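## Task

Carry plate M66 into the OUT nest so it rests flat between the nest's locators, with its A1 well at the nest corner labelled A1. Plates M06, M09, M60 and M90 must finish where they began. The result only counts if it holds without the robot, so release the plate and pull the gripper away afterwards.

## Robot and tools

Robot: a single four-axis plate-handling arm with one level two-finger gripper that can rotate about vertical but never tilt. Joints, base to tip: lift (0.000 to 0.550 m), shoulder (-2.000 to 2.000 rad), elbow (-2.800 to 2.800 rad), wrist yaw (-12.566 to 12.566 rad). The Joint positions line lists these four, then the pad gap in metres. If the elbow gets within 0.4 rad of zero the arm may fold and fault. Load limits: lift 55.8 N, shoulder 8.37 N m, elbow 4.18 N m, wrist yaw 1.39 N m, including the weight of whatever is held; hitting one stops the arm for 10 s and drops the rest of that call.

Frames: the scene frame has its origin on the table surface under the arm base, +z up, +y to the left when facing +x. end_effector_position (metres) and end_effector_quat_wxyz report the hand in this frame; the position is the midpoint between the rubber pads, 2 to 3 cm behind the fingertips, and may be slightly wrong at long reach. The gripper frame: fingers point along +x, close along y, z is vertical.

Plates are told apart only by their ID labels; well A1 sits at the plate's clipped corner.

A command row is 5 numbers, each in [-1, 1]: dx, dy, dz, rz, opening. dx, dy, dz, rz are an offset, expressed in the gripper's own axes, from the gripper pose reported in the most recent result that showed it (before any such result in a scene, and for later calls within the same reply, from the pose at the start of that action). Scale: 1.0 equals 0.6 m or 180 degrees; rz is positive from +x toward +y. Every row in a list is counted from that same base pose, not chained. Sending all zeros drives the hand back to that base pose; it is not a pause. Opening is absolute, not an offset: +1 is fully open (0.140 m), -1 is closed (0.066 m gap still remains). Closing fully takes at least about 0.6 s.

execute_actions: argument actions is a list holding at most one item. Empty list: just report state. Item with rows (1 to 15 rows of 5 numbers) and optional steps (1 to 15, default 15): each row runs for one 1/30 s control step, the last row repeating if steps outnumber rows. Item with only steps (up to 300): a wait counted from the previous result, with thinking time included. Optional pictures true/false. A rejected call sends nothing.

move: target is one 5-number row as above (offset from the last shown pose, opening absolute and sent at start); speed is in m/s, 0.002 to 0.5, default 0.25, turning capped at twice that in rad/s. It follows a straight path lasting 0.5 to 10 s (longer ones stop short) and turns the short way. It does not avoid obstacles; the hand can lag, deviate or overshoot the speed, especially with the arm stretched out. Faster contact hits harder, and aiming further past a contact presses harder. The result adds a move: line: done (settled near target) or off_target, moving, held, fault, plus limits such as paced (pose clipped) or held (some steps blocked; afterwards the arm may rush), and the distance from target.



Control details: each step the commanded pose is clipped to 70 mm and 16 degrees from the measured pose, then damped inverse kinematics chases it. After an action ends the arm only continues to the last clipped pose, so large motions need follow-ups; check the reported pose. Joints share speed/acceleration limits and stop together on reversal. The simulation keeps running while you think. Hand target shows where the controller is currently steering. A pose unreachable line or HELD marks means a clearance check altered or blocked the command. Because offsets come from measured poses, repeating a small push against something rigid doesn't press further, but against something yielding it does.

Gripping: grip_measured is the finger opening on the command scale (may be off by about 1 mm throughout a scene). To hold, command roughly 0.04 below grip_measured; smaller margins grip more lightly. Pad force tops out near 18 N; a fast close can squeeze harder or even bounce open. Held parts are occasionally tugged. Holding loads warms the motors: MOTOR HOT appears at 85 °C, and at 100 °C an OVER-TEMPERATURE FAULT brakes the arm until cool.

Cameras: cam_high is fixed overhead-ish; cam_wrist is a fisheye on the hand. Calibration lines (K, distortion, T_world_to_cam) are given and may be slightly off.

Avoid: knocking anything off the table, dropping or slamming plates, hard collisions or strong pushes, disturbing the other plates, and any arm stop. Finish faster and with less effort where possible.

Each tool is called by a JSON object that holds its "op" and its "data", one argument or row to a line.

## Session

{"op": "execute_actions", "data": {
  "actions": []
}}

Scene clock: 0.00 s of 7200.00 s.
end_effector_position=(+0.5371, -0.1814, +0.2382) grip_measured=+0.99 end_effector_quat_wxyz=(-0.338, -0.000, -0.000, +0.941)
Joint positions: [ 0.233  0.174  2.341 -4.967  0.14 ]
Motor temperatures (°C, as the motors report them): [32 27 28 26]
Hand target: +0.537, -0.181, +0.238; -0.338, -0.000, -0.000, +0.941
camera_calibration (this result's frames):
cam_wrist: T_world_to_cam=[[-0.638294, 0.76977, -0.00583883, 0.492928], [0.468058, 0.38207, -0.796833, -0.00505252], [-0.611148, -0.511347, -0.604171, 0.474809], [0, 0, 0, 1]] pos_world=[0.607177, -0.134719, 0.285718]

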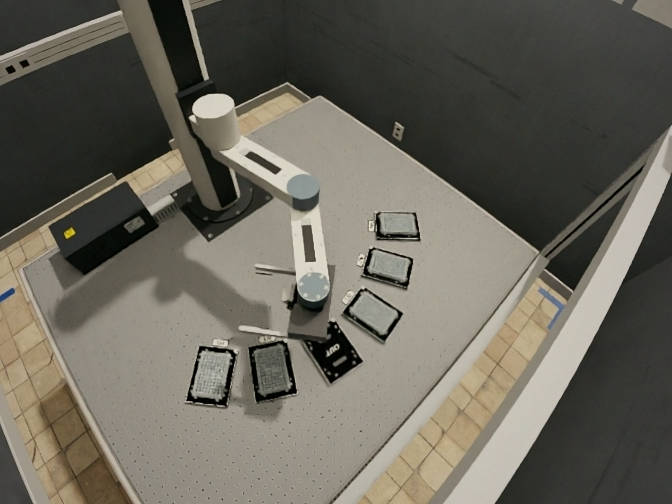

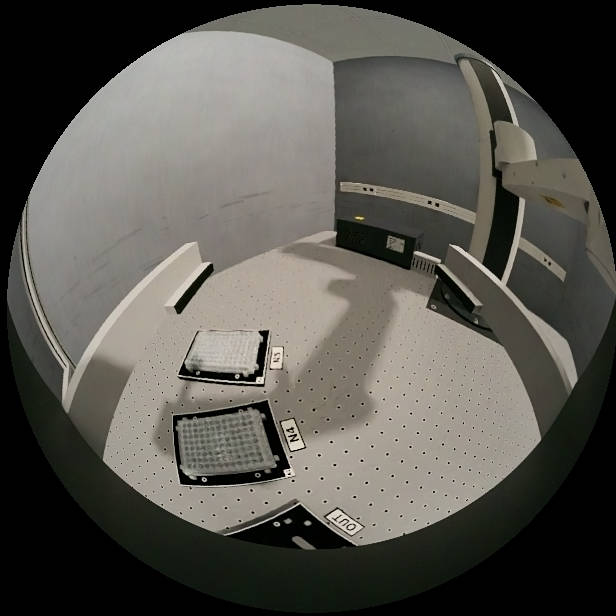

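{"op": "zoom_image", "data": {
  "camera": "cam_high",
  "region": [335, 205, 430, 350]
}}

{"op": "zoom_image", "data": {
  "camera": "cam_high",
  "region": [180, 310, 370, 415]
}}

{"op": "zoom_image", "data": {
  "camera": "cam_wrist",
  "region": [150, 320, 370, 550]
}}

Region (335, 205, 430, 350) of cam_high's 672x504 image, scaled by 3.476, with more detail than that image has; it fills the left 330 columns of this view, and the rest is white.

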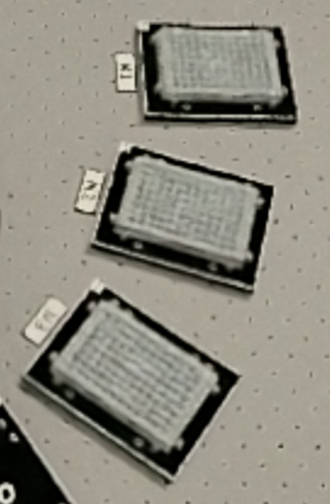

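Region (180, 310, 370, 415) of cam_high's 672x504 image, scaled by 2.653, with more detail than that image has; it fills the top 279 rows of this view, and the rest is white.

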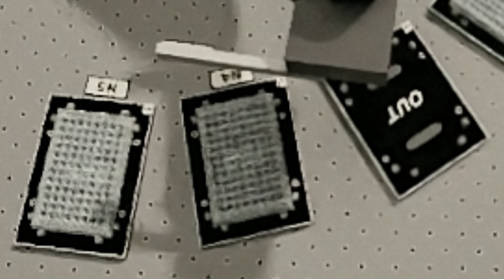

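Region (150, 320, 370, 550) of cam_wrist's 616x616 image, scaled by 2.191, with more detail than that image has; it fills the left 482 columns of this view, and the rest is white.

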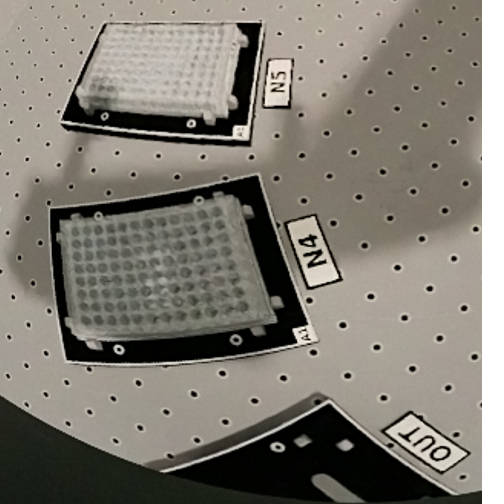

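{"op": "move", "data": {
  "target": [0.129, 0.01, -0.247, 0.575, 1],
  "speed": 0.45
}}

{"op": "zoom_image", "data": {
  "camera": "cam_wrist",
  "region": [190, 220, 450, 340]
}}

Scene clock: 15.20 s of 7200.00 s.
end_effector_position=(+0.4810, -0.2353, +0.0900) grip_measured=+0.99 end_effector_quat_wxyz=(+0.948, +0.000, +0.000, -0.318)
Joint positions: [ 0.085  0.279  0.974 -1.9    0.14 ]
Motor temperatures (°C, as the motors report them): [32 27 28 26]
Hand target: +0.481, -0.235, +0.090; +0.948, +0.000, +0.000, -0.318
Off the commanded pose: 0.000 m, 0 deg.
After step 90, 9.77 s passed at rest.
move: done
camera_calibration (this result's frames):
cam_wrist: T_world_to_cam=[[-0.600047, -0.799944, -0.00583883, 0.110016], [-0.480527, 0.366265, -0.796833, 0.376217], [0.63956, -0.475332, -0.604171, -0.269706], [0, 0, 0, 1]] pos_world=[0.419291, -0.177988, 0.137476]

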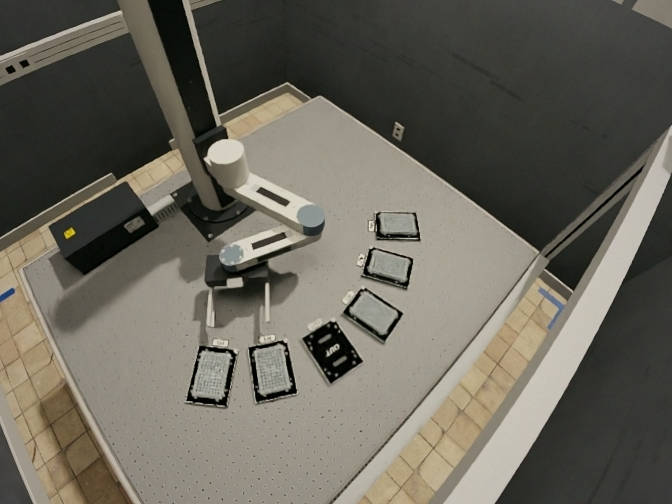

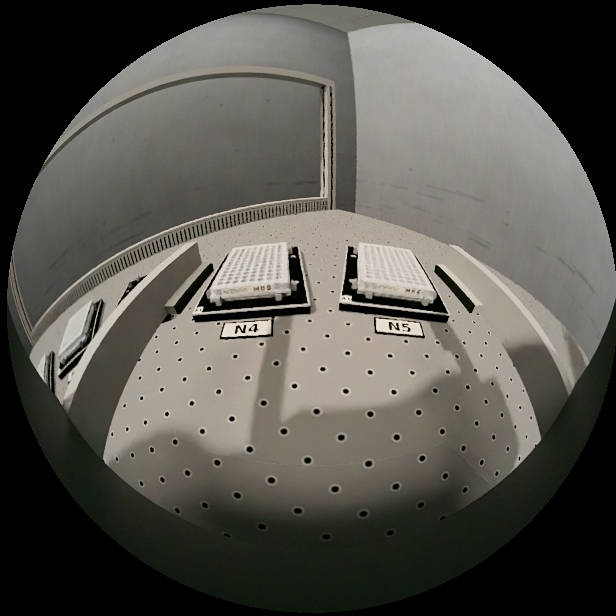

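Region (190, 220, 450, 340) of cam_wrist's 616x616 image, scaled by 1.938, with more detail than that image has; it fills the top 233 rows of this view, and the rest is white.

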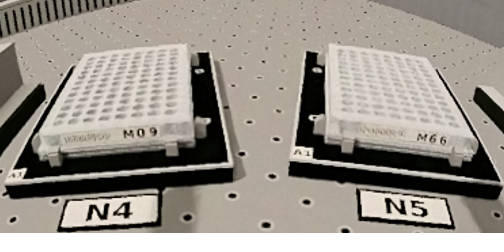

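{"op": "zoom_image", "data": {
  "camera": "cam_wrist",
  "region": [330, 235, 460, 330]
}}

{"op": "zoom_image", "data": {
  "camera": "cam_high",
  "region": [285, 305, 385, 395]
}}

Region (330, 235, 460, 330) of cam_wrist's 616x616 image, scaled by 3.877, with more detail than that image has; it fills the top 368 rows of this view, and the rest is white.

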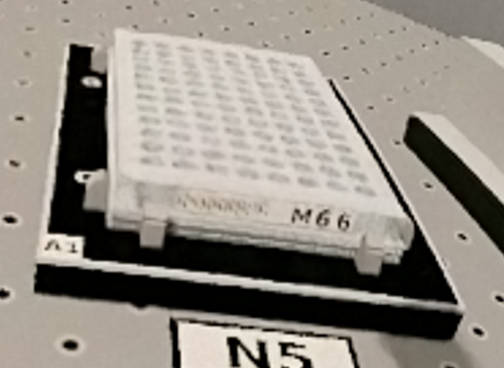

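Region (285, 305, 385, 395) of cam_high's 672x504 image, scaled by 5.040, with more detail than that image has; it fills the top 454 rows of this view, and the rest is white.

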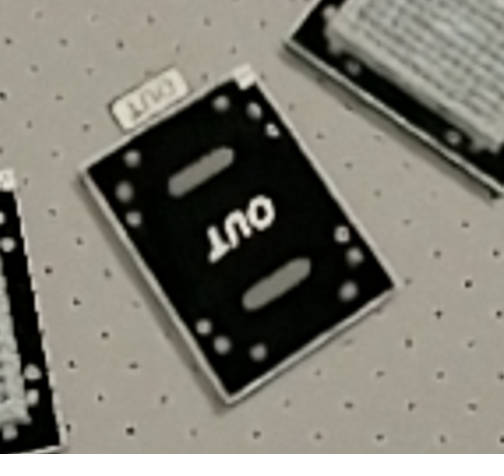

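{"op": "move", "data": {
  "target": [0.234, -0.1507, -0.0313, -0.0606, 0.4],
  "speed": 0.3
}}

{"op": "zoom_image", "data": {
  "camera": "cam_wrist",
  "region": [170, 250, 490, 510]
}}

Scene clock: 34.57 s of 7200.00 s.
end_effector_position=(+0.5386, -0.3921, +0.0712) grip_measured=+0.40 end_effector_quat_wxyz=(+0.914, +0.000, +0.000, -0.406)
Joint positions: [ 0.066 -0.173  1.719 -2.383  0.118]
Motor temperatures (°C, as the motors report them): [32 27 28 26]
Hand target: +0.539, -0.392, +0.071; +0.914, +0.000, +0.000, -0.407
Off the commanded pose: 0.000 m, 0 deg.
After step 90, 15.37 s passed at rest.
move: done
camera_calibration (this result's frames):
cam_wrist: T_world_to_cam=[[-0.740441, -0.672096, -0.00583883, 0.144787], [-0.40263, 0.450495, -0.796833, 0.437433], [0.538179, -0.587657, -0.604171, -0.381872], [0, 0, 0, 1]] pos_world=[0.488845, -0.324161, 0.11869]

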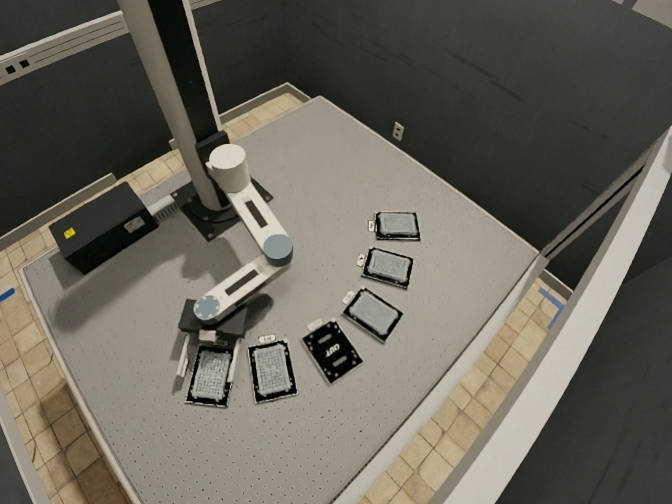

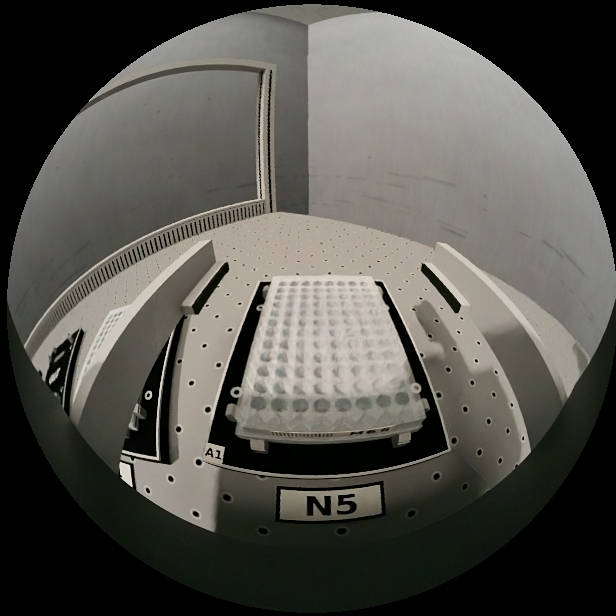

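Region (170, 250, 490, 510) of cam_wrist's 616x616 image, scaled by 1.575, with more detail than that image has; it fills the top 410 rows of this view, and the rest is white.

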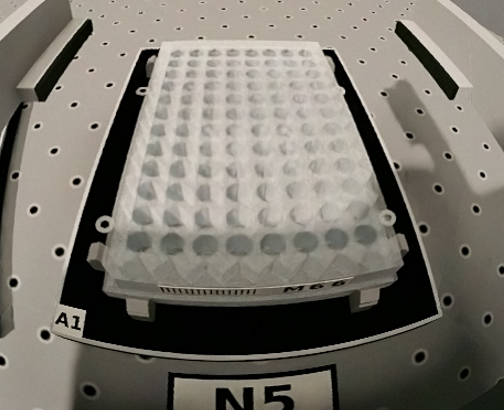

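Check the corners.

{"op": "zoom_image", "data": {
  "camera": "cam_wrist",
  "region": [215, 385, 445, 465]
}}

{"op": "zoom_image", "data": {
  "camera": "cam_wrist",
  "region": [250, 265, 400, 320]
}}

Region (215, 385, 445, 465) of cam_wrist's 616x616 image, scaled by 2.191, with more detail than that image has; it fills the top 175 rows of this view, and the rest is white.

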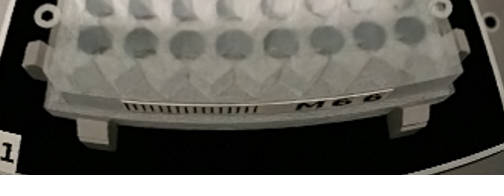

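Region (250, 265, 400, 320) of cam_wrist's 616x616 image, scaled by 3.360, with more detail than that image has; it fills the top 185 rows of this view, and the rest is white.

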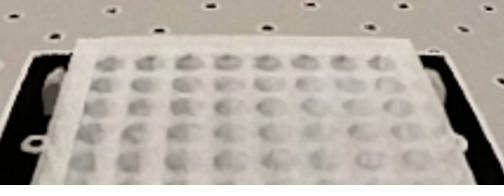

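{"op": "zoom_image", "data": {
  "camera": "cam_wrist",
  "region": [220, 395, 290, 455]
}}

{"op": "zoom_image", "data": {
  "camera": "cam_wrist",
  "region": [370, 390, 440, 450]
}}

{"op": "zoom_image", "data": {
  "camera": "cam_wrist",
  "region": [340, 268, 400, 308]
}}

{"op": "zoom_image", "data": {
  "camera": "cam_wrist",
  "region": [250, 268, 310, 308]
}}

Region (220, 395, 290, 455) of cam_wrist's 616x616 image, scaled by 7.200, with more detail than that image has; it fills the top 432 rows of this view, and the rest is white.

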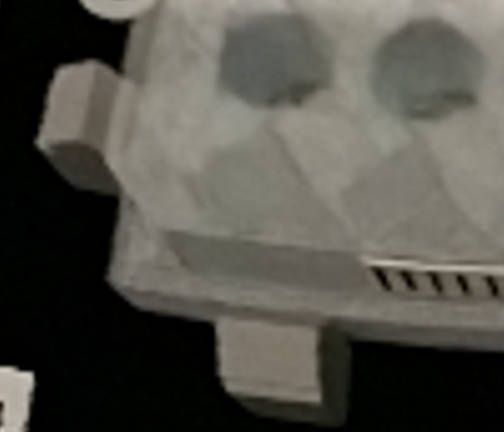

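Region (370, 390, 440, 450) of cam_wrist's 616x616 image, scaled by 7.200, with more detail than that image has; it fills the top 432 rows of this view, and the rest is white.

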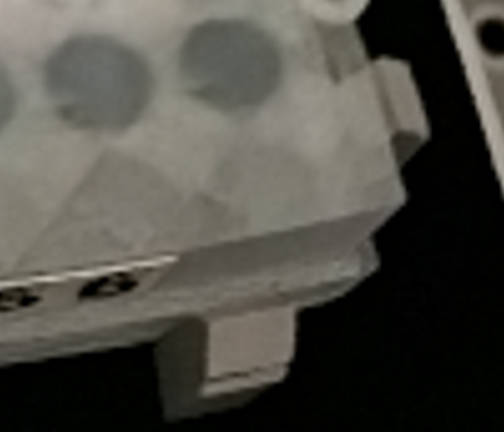

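Region (340, 268, 400, 308) of cam_wrist's 616x616 image, scaled by 8.400, with more detail than that image has.

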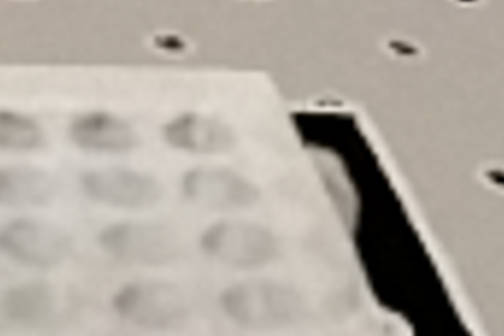

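Region (250, 268, 310, 308) of cam_wrist's 616x616 image, scaled by 8.400, with more detail than that image has.

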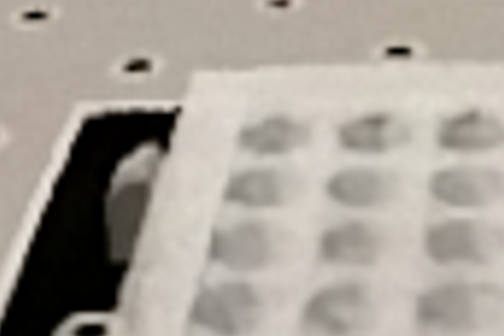

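{"op": "move", "data": {
  "target": [0.005, 0.001, -0.0405, 0, 0.4],
  "speed": 0.1
}}

{"op": "zoom_image", "data": {
  "camera": "cam_wrist",
  "region": [130, 230, 510, 500]
}}

Scene clock: 56.43 s of 7200.00 s.
end_effector_position=(+0.5410, -0.3939, +0.0469) grip_measured=+0.40 end_effector_quat_wxyz=(+0.914, +0.000, +0.000, -0.406)
Joint positions: [ 0.042 -0.179  1.737 -2.394  0.118]
Motor temperatures (°C, as the motors report them): [32 27 28 26]
Hand target: +0.541, -0.394, +0.047; +0.914, +0.000, +0.000, -0.406
Off the commanded pose: 0.000 m, 0 deg.
After step 90, 18.17 s passed at rest.
move: done
camera_calibration (this result's frames):
cam_wrist: T_world_to_cam=[[-0.740301, -0.67225, -0.00583883, 0.145147], [-0.402723, 0.450411, -0.796833, 0.419843], [0.538301, -0.587545, -0.604171, -0.398967], [0, 0, 0, 1]] pos_world=[0.491297, -0.325939, 0.0943484]

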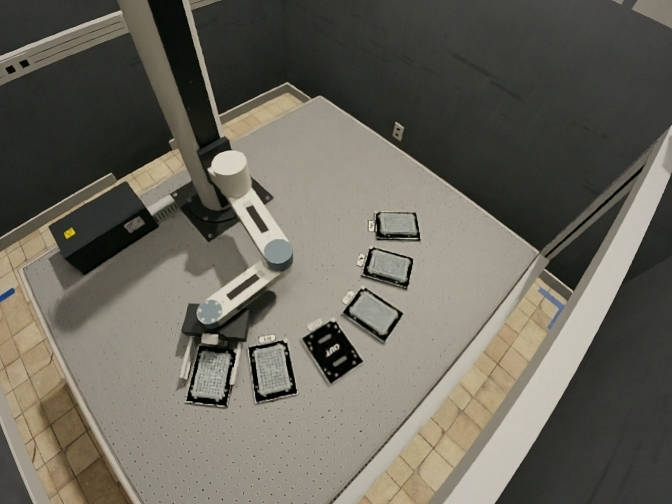

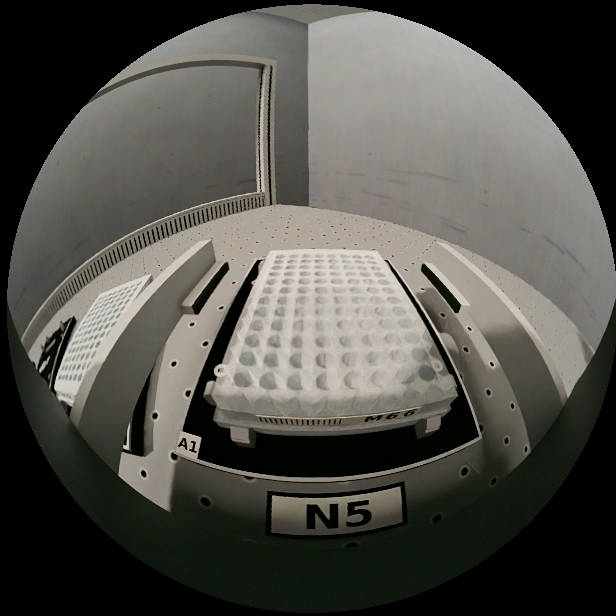

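Region (130, 230, 510, 500) of cam_wrist's 616x616 image, scaled by 1.326, with more detail than that image has; it fills the top 358 rows of this view, and the rest is white.

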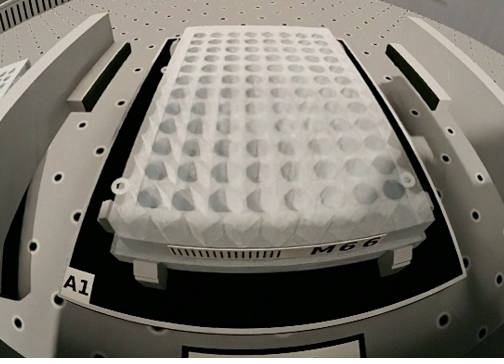

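{"op": "move", "data": {
  "target": [0.0015, 0, -0.0247, 0.004, 0.0],
  "speed": 0.04
}}

{"op": "execute_actions", "data": {
  "actions": [
    {"rows":[[0,0,0,0,-0.08],[0,0,0,0,-0.16],[0,0,0,0,-0.24],[0,0,0,0,-0.3],[0,0,0,0,-0.36],[0,0,0,0,-0.4],[0,0,0,0,-0.43],[0,0,0,0,-0.45],[0,0,0,0,-0.47],[0,0,0,0,-0.48],[0,0,0,0,-0.49],[0,0,0,0,-0.5],[0,0,0,0,-0.51],[0,0,0,0,-0.52]],"steps":15}
  ]
}}

Scene clock: 65.77 s of 7200.00 s.
end_effector_position=(+0.5416, -0.3946, +0.0320) grip_measured=+0.00 end_effector_quat_wxyz=(+0.916, +0.000, +0.000, -0.401)
Joint positions: [ 0.027 -0.186  1.742 -2.38   0.103]
Motor temperatures (°C, as the motors report them): [32 27 28 26]
Hand target: +0.542, -0.395, +0.032; +0.916, +0.000, +0.000, -0.401
Off the commanded pose: 0.000 m, 0 deg.
After step 90, 5.63 s passed at rest.
move: done
camera_calibration (this result's frames):
cam_wrist: T_world_to_cam=[[-0.732074, -0.681201, -0.00583883, 0.13701], [-0.408169, 0.445482, -0.796833, 0.409526], [0.545404, -0.580957, -0.604171, -0.409879], [0, 0, 0, 1]] pos_world=[0.491007, -0.327227, 0.0794867]

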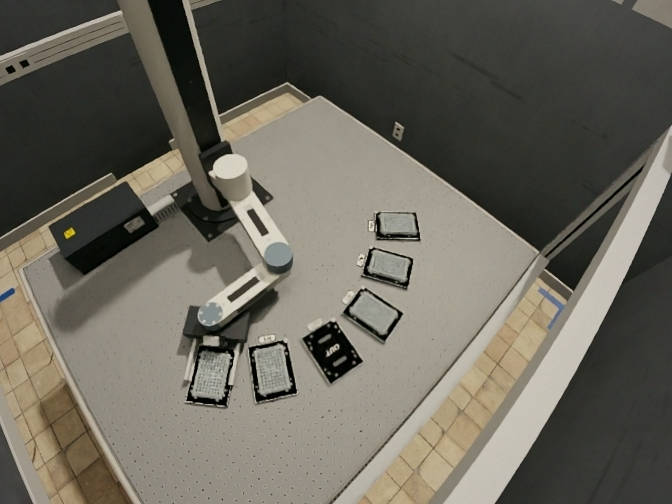

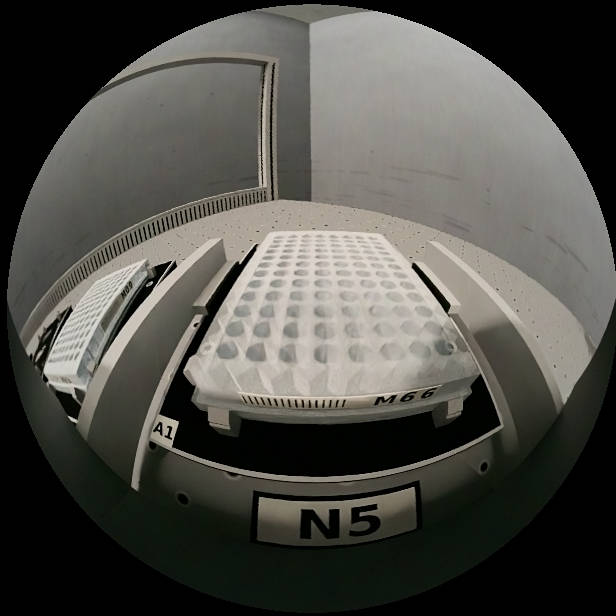

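Scene clock: 66.27 s of 7200.00 s.
end_effector_position=(+0.5416, -0.3946, +0.0320) grip_measured=-0.50 end_effector_quat_wxyz=(+0.916, +0.000, +0.000, -0.401)
Joint positions: [ 0.027 -0.186  1.742 -2.38   0.085]
Motor temperatures (°C, as the motors report them): [32 27 28 26]
Hand target: +0.542, -0.395, +0.032; +0.916, +0.000, +0.000, -0.401
Off the commanded pose: 0.000 m, 0 deg.
Steps of this call (steps 1 to 15: all 15 steps of this action). Readings (end_effector_position):
1: (+0.5416, -0.3946, +0.0320)
2: (+0.5416, -0.3946, +0.0320)
4: (+0.5416, -0.3946, +0.0320)
8: (+0.5416, -0.3946, +0.0320)
15: the state above
camera_calibration (this result's frames):
cam_wrist: T_world_to_cam=[[-0.732077, -0.681196, -0.00583883, 0.137013], [-0.408167, 0.445484, -0.796833, 0.409525], [0.545401, -0.580961, -0.604171, -0.409878], [0, 0, 0, 1]] pos_world=[0.491007, -0.327227, 0.0794867]

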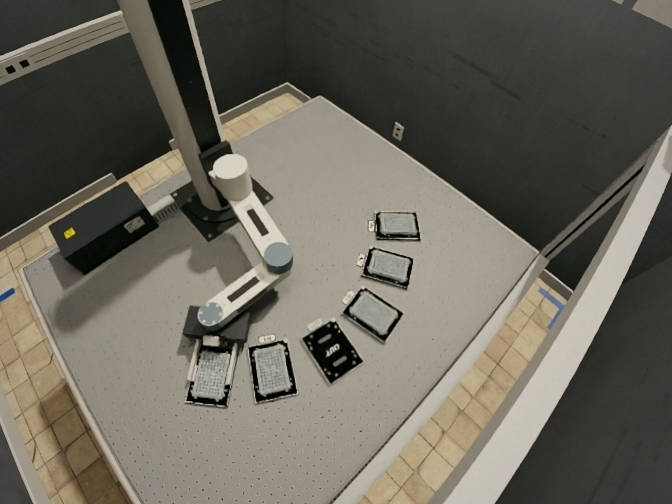

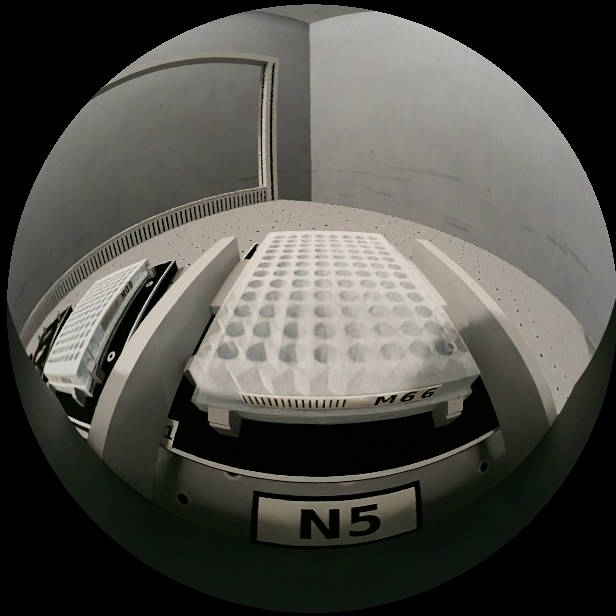

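{"op": "execute_actions", "data": {
  "actions": [
    {"rows":[[0,0,0,0,-0.53],[0,0,0,0,-0.545]],"steps":10}
  ],
  "pictures": false
}}

{"op": "move", "data": {
  "target": [0, 0, 0.0248, 0, -0.545],
  "speed": 0.05
}}

{"op": "zoom_image", "data": {
  "camera": "cam_wrist",
  "region": [170, 380, 490, 540]
}}

Scene clock: 73.13 s of 7200.00 s.
end_effector_position=(+0.5416, -0.3946, +0.0320) grip_measured=-0.50 end_effector_quat_wxyz=(+0.916, +0.000, +0.000, -0.401)
Joint positions: [ 0.027 -0.186  1.742 -2.38   0.085]
Motor temperatures (°C, as the motors report them): [32 27 28 26]
Hand target: +0.542, -0.395, +0.032; +0.916, +0.000, +0.000, -0.401
Off the commanded pose: 0.000 m, 0 deg.
Steps of this call (steps 1 to 90: nothing new was sent; then 3.53 s passed at rest; steps 91 to 100: all 10 steps of this action). Readings (end_effector_position):
91: (+0.5416, -0.3946, +0.0320)
92: (+0.5416, -0.3946, +0.0320)
94: (+0.5416, -0.3946, +0.0320)
98: (+0.5416, -0.3946, +0.0320)
100: the state above

Scene clock: 74.07 s of 7200.00 s.
end_effector_position=(+0.5416, -0.3946, +0.0469) grip_measured=-0.50 end_effector_quat_wxyz=(+0.916, +0.000, +0.000, -0.401)
Joint positions: [ 0.042 -0.186  1.742 -2.38   0.085]
Motor temperatures (°C, as the motors report them): [32 27 28 26]
Hand target: +0.542, -0.395, +0.047; +0.916, +0.000, +0.000, -0.401
Off the commanded pose: 0.000 m, 0 deg.
move: done
camera_calibration (this result's frames):
cam_wrist: T_world_to_cam=[[-0.732076, -0.681198, -0.00583883, 0.137099], [-0.408168, 0.445483, -0.796833, 0.421405], [0.545403, -0.580959, -0.604171, -0.400871], [0, 0, 0, 1]] pos_world=[0.491008, -0.327227, 0.0943957]

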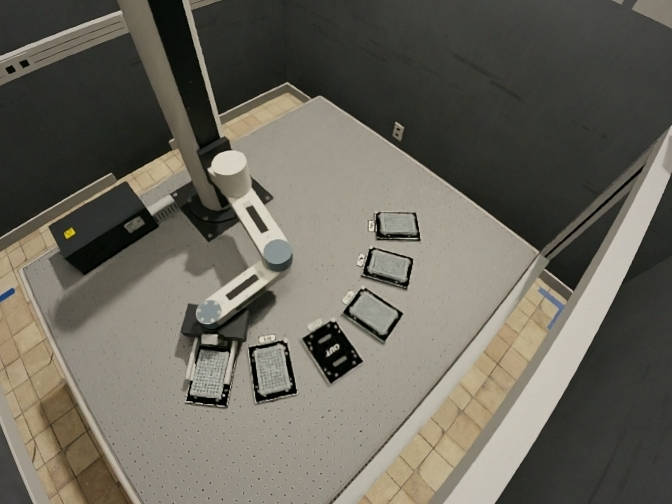

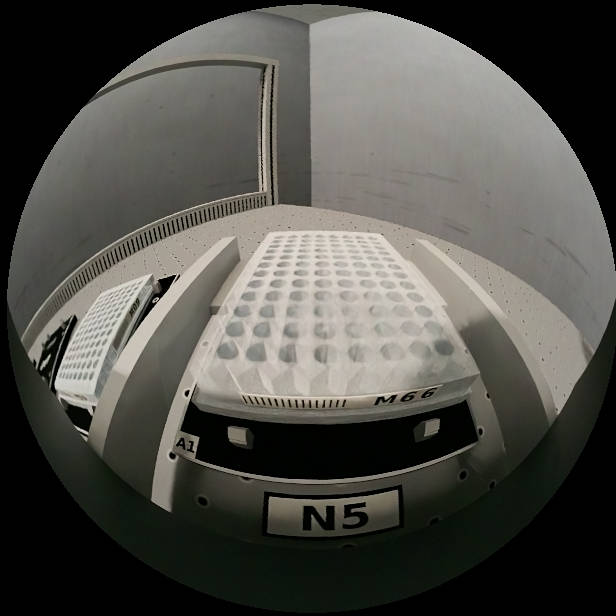

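Region (170, 380, 490, 540) of cam_wrist's 616x616 image, scaled by 1.575, with more detail than that image has.

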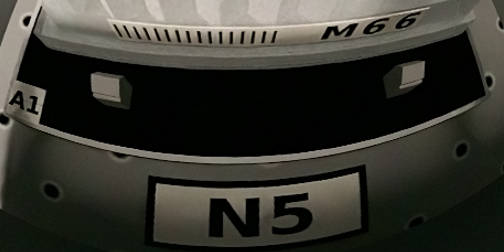

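{"op": "move", "data": {
  "target": [0, 0, 0.0405, 0, -0.545],
  "speed": 0.08
}}

{"op": "move", "data": {
  "target": [-0.1777, 0.5685, 0, 0.22, -0.545],
  "speed": 0.25
}}

{"op": "zoom_image", "data": {
  "camera": "cam_wrist",
  "region": [170, 380, 490, 540]
}}

Scene clock: 99.33 s of 7200.00 s.
end_effector_position=(+0.5417, -0.3945, +0.0712) grip_measured=-0.50 end_effector_quat_wxyz=(+0.916, +0.000, +0.000, -0.401)
Joint positions: [ 0.066 -0.186  1.742 -2.38   0.085]
Motor temperatures (°C, as the motors report them): [32 27 28 26]
Hand target: +0.542, -0.395, +0.071; +0.916, +0.000, +0.000, -0.401
Off the commanded pose: 0.000 m, 0 deg.
After step 130, 20.23 s passed at rest.
move: done
camera_calibration (this result's frames):
cam_wrist: T_world_to_cam=[[-0.73182, -0.681473, -0.00583883, 0.137103], [-0.408335, 0.44533, -0.796833, 0.440842], [0.545621, -0.580754, -0.604171, -0.386238], [0, 0, 0, 1]] pos_world=[0.491086, -0.327198, 0.118725]

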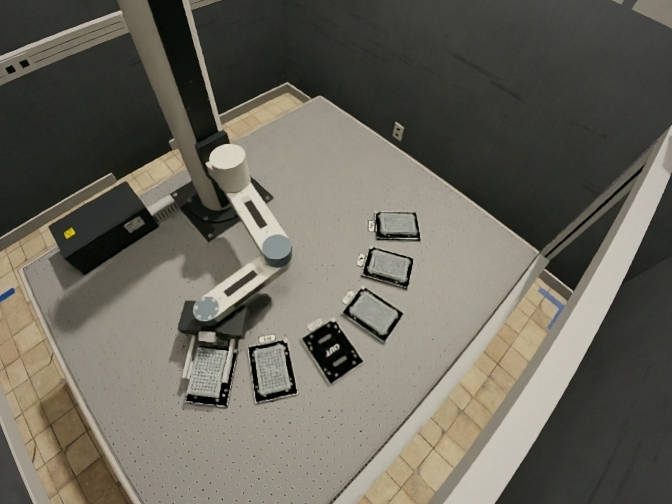

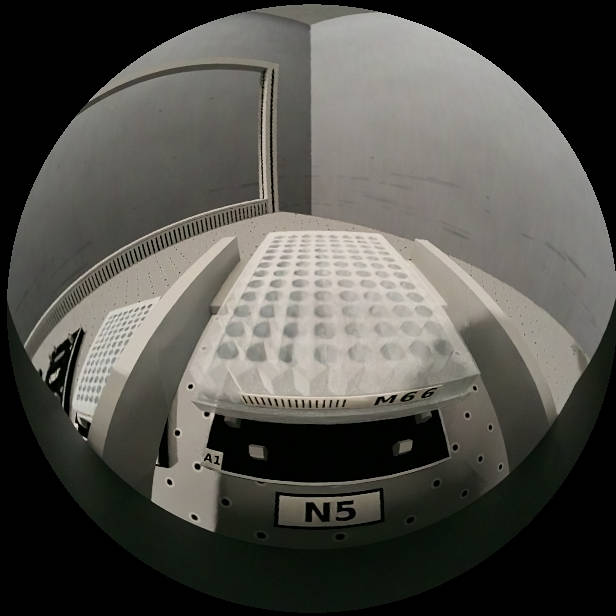

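Scene clock: 101.07 s of 7200.00 s.
end_effector_position=(+0.7197, -0.0844, +0.0712) grip_measured=-0.50 end_effector_quat_wxyz=(+0.998, +0.000, +0.000, -0.066)
Joint positions: [ 0.066  0.44   1.82  -2.392  0.085]
Motor temperatures (°C, as the motors report them): [32 27 28 26]
Hand target: +0.720, -0.085, +0.071; +0.998, +0.000, +0.000, -0.067
Off the commanded pose: 0.000 m, 0 deg.
move: done
camera_calibration (this result's frames):
cam_wrist: T_world_to_cam=[[-0.128775, -0.991657, -0.00583883, 0.0185048], [-0.598551, 0.0824186, -0.796833, 0.48168], [0.790666, -0.0991173, -0.604171, -0.438959], [0, 0, 0, 1]] pos_world=[0.637763, -0.0648574, 0.118721]

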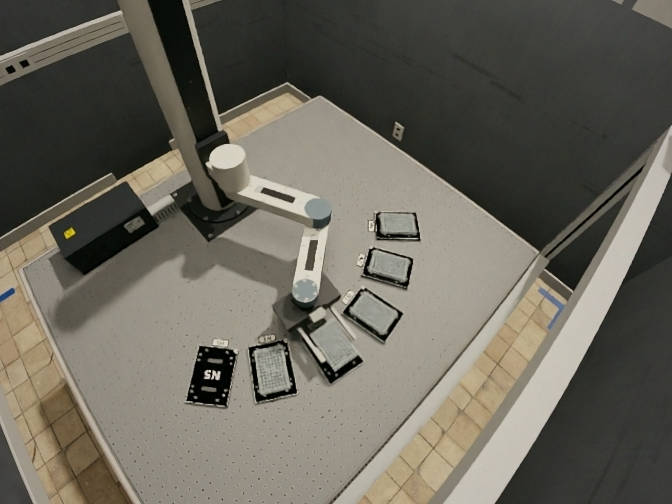

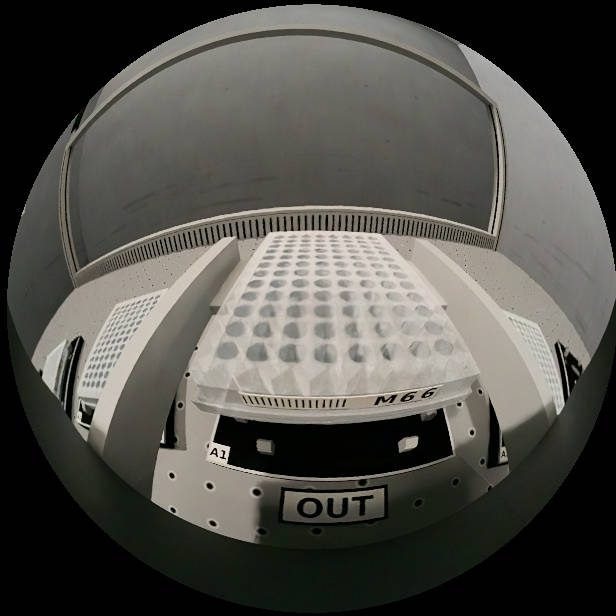

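Region (170, 380, 490, 540) of cam_wrist's 616x616 image, scaled by 1.575, with more detail than that image has.

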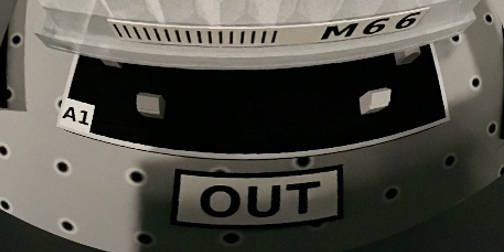

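{"op": "move", "data": {
  "target": [0.003, -0.0074, -0.0405, -0.0085, -0.545],
  "speed": 0.05
}}

{"op": "zoom_image", "data": {
  "camera": "cam_wrist",
  "region": [170, 380, 490, 540]
}}

Scene clock: 114.10 s of 7200.00 s.
end_effector_position=(+0.7208, -0.0890, +0.0469) grip_measured=-0.50 end_effector_quat_wxyz=(+0.997, +0.000, +0.000, -0.079)
Joint positions: [ 0.042  0.434  1.831 -2.424  0.085]
Motor temperatures (°C, as the motors report them): [32 27 28 26]
Hand target: +0.721, -0.089, +0.047; +0.997, +0.000, +0.000, -0.080
Off the commanded pose: 0.000 m, 0 deg.
After step 90, 9.30 s passed at rest.
move: done
camera_calibration (this result's frames):
cam_wrist: T_world_to_cam=[[-0.155109, -0.98788, -0.00583883, 0.0332511], [-0.596147, 0.0983118, -0.796833, 0.463031], [0.78775, -0.120115, -0.604171, -0.454816], [0, 0, 0, 1]] pos_world=[0.639473, -0.0673036, 0.0943662]

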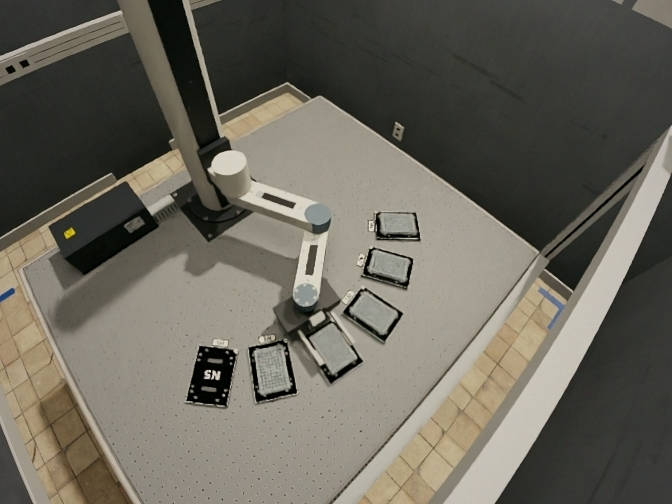

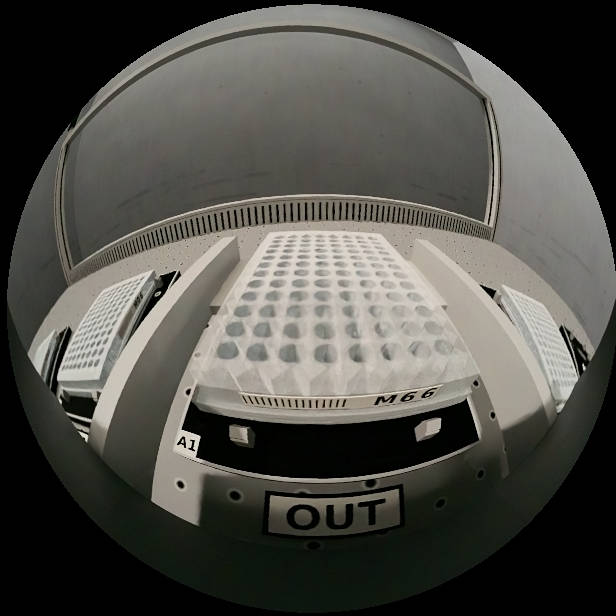

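Region (170, 380, 490, 540) of cam_wrist's 616x616 image, scaled by 1.575, with more detail than that image has.

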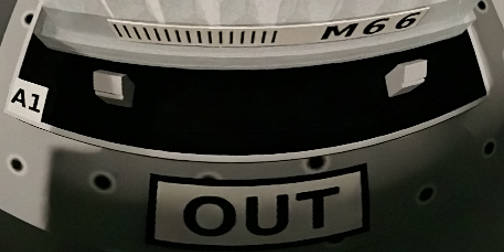

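{"op": "move", "data": {
  "target": [0.0008, -0.0012, -0.0238, -0.001, -0.545],
  "speed": 0.015
}}

Scene clock: 120.37 s of 7200.00 s.
end_effector_position=(+0.7211, -0.0899, +0.0325) grip_measured=-0.50 end_effector_quat_wxyz=(+0.997, +0.000, +0.000, -0.081)
Joint positions: [ 0.028  0.432  1.834 -2.428  0.085]
Motor temperatures (°C, as the motors report them): [32 27 28 26]
Hand target: +0.721, -0.090, +0.033; +0.997, +0.000, +0.000, -0.081
Off the commanded pose: 0.000 m, 0 deg.
After step 90, 2.10 s passed at rest.
move: done
camera_calibration (this result's frames):
cam_wrist: T_world_to_cam=[[-0.158436, -0.987352, -0.00583883, 0.0348243], [-0.595812, 0.100319, -0.796833, 0.451808], [0.787341, -0.122768, -0.604171, -0.463753], [0, 0, 0, 1]] pos_world=[0.639842, -0.0678753, 0.0800332]

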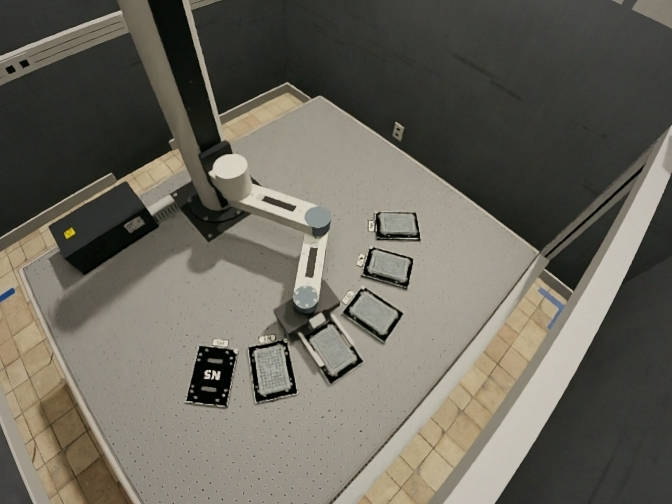

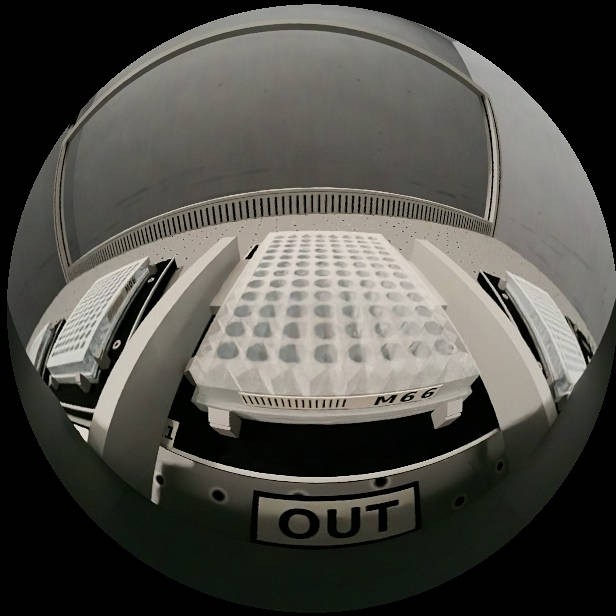

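{"op": "execute_actions", "data": {
  "actions": [
    {"rows":[[0,0,-0.0007,0,-0.545],[0,0,-0.0007,0,-0.545],[0,0,-0.0007,0,-0.545],[0,0,-0.0007,0,-0.545],[0,0,-0.0007,0,-0.545],[0,0,-0.0007,0,-0.545],[0,0,-0.0007,0,-0.5],[0,0,-0.0007,0,-0.45],[0,0,-0.0007,0,-0.35],[0,0,-0.0007,0,-0.2],[0,0,-0.0007,0,0.0]],"steps":15}
  ],
  "pictures": false
}}

{"op": "move", "data": {
  "target": [0, 0, 0.06, 0, 0.0],
  "speed": 0.1
}}

{"op": "move", "data": {
  "target": [-0.2, 0, 0.03, 0, 1.0],
  "speed": 0.3
}}

{"op": "zoom_image", "data": {
  "camera": "cam_wrist",
  "region": [220, 220, 420, 360]
}}

Scene clock: 130.07 s of 7200.00 s.
end_effector_position=(+0.7211, -0.0899, +0.0321) grip_measured=+0.00 end_effector_quat_wxyz=(+0.997, +0.000, +0.000, -0.081)
Joint positions: [ 0.027  0.432  1.834 -2.428  0.103]
Motor temperatures (°C, as the motors report them): [32 27 28 26]
Hand target: +0.721, -0.090, +0.032; +0.997, +0.000, +0.000, -0.081
Off the commanded pose: 0.000 m, 0 deg.
Steps of this call (steps 1 to 90: nothing new was sent; then 6.20 s passed at rest; steps 91 to 105: all 15 steps of this action). Readings (end_effector_position):
91: (+0.7211, -0.0899, +0.0324)
92: (+0.7211, -0.0899, +0.0321)
94: (+0.7211, -0.0899, +0.0321)
98: (+0.7211, -0.0899, +0.0321)
105: the state above

Scene clock: 131.00 s of 7200.00 s.
end_effector_position=(+0.7211, -0.0899, +0.0681) grip_measured=+0.00 end_effector_quat_wxyz=(+0.997, +0.000, +0.000, -0.081)
Joint positions: [ 0.063  0.432  1.834 -2.428  0.103]
Motor temperatures (°C, as the motors report them): [32 27 28 26]
Hand target: +0.721, -0.090, +0.068; +0.997, +0.000, +0.000, -0.081
Off the commanded pose: 0.000 m, 0 deg.
move: done
camera_calibration (this result's frames):
cam_wrist: T_world_to_cam=[[-0.158449, -0.98735, -0.00583883, 0.0350389], [-0.595811, 0.100327, -0.796833, 0.480166], [0.787339, -0.122778, -0.604171, -0.44225], [0, 0, 0, 1]] pos_world=[0.639841, -0.0678767, 0.115622]

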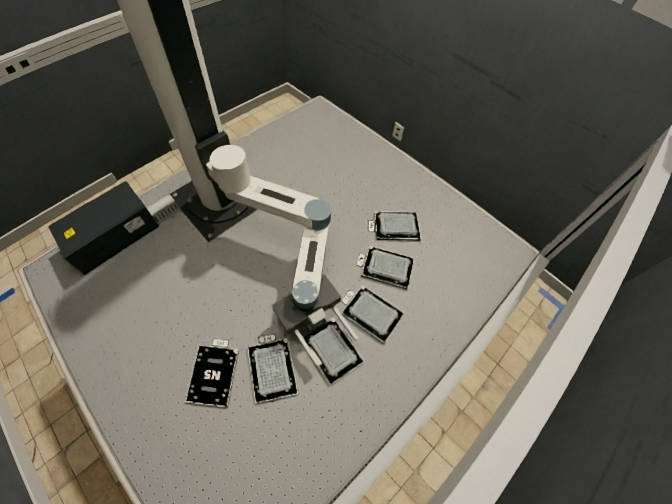

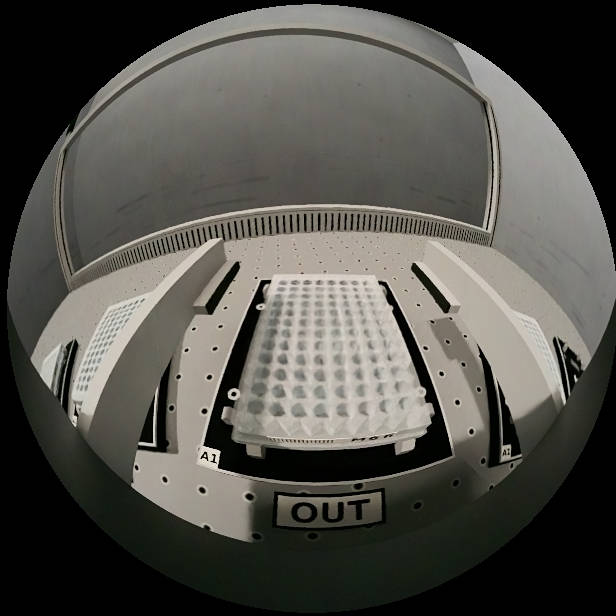

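Scene clock: 131.80 s of 7200.00 s.
end_effector_position=(+0.6026, -0.0705, +0.0862) grip_measured=+0.99 end_effector_quat_wxyz=(+0.997, +0.000, +0.000, -0.081)
Joint positions: [ 0.081  0.699  1.19  -2.052  0.14 ]
Motor temperatures (°C, as the motors report them): [32 27 28 26]
Hand target: +0.603, -0.070, +0.086; +0.997, +0.000, +0.000, -0.081
Off the commanded pose: 0.000 m, 0 deg.
move: done
camera_calibration (this result's frames):
cam_wrist: T_world_to_cam=[[-0.158803, -0.987293, -0.00583883, 0.0357056], [-0.595775, 0.100541, -0.796833, 0.421972], [0.787295, -0.123061, -0.604171, -0.335659], [0, 0, 0, 1]] pos_world=[0.521333, -0.0484799, 0.133655]

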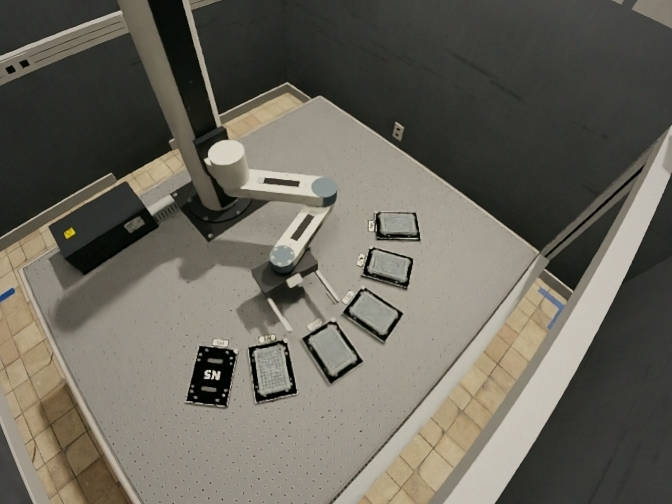

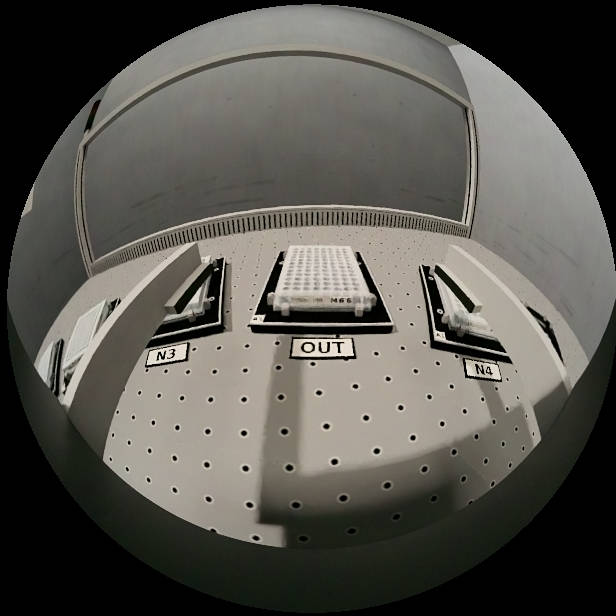

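Region (220, 220, 420, 360) of cam_wrist's 616x616 image, scaled by 2.520, with more detail than that image has; it fills the top 353 rows of this view, and the rest is white.

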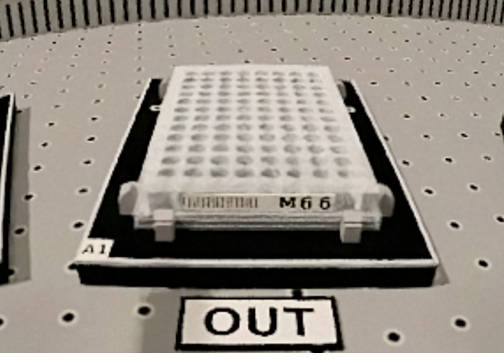

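{"op": "finished_scene", "data": {
  "scene": 2
}}

The scene is finished: the task was done.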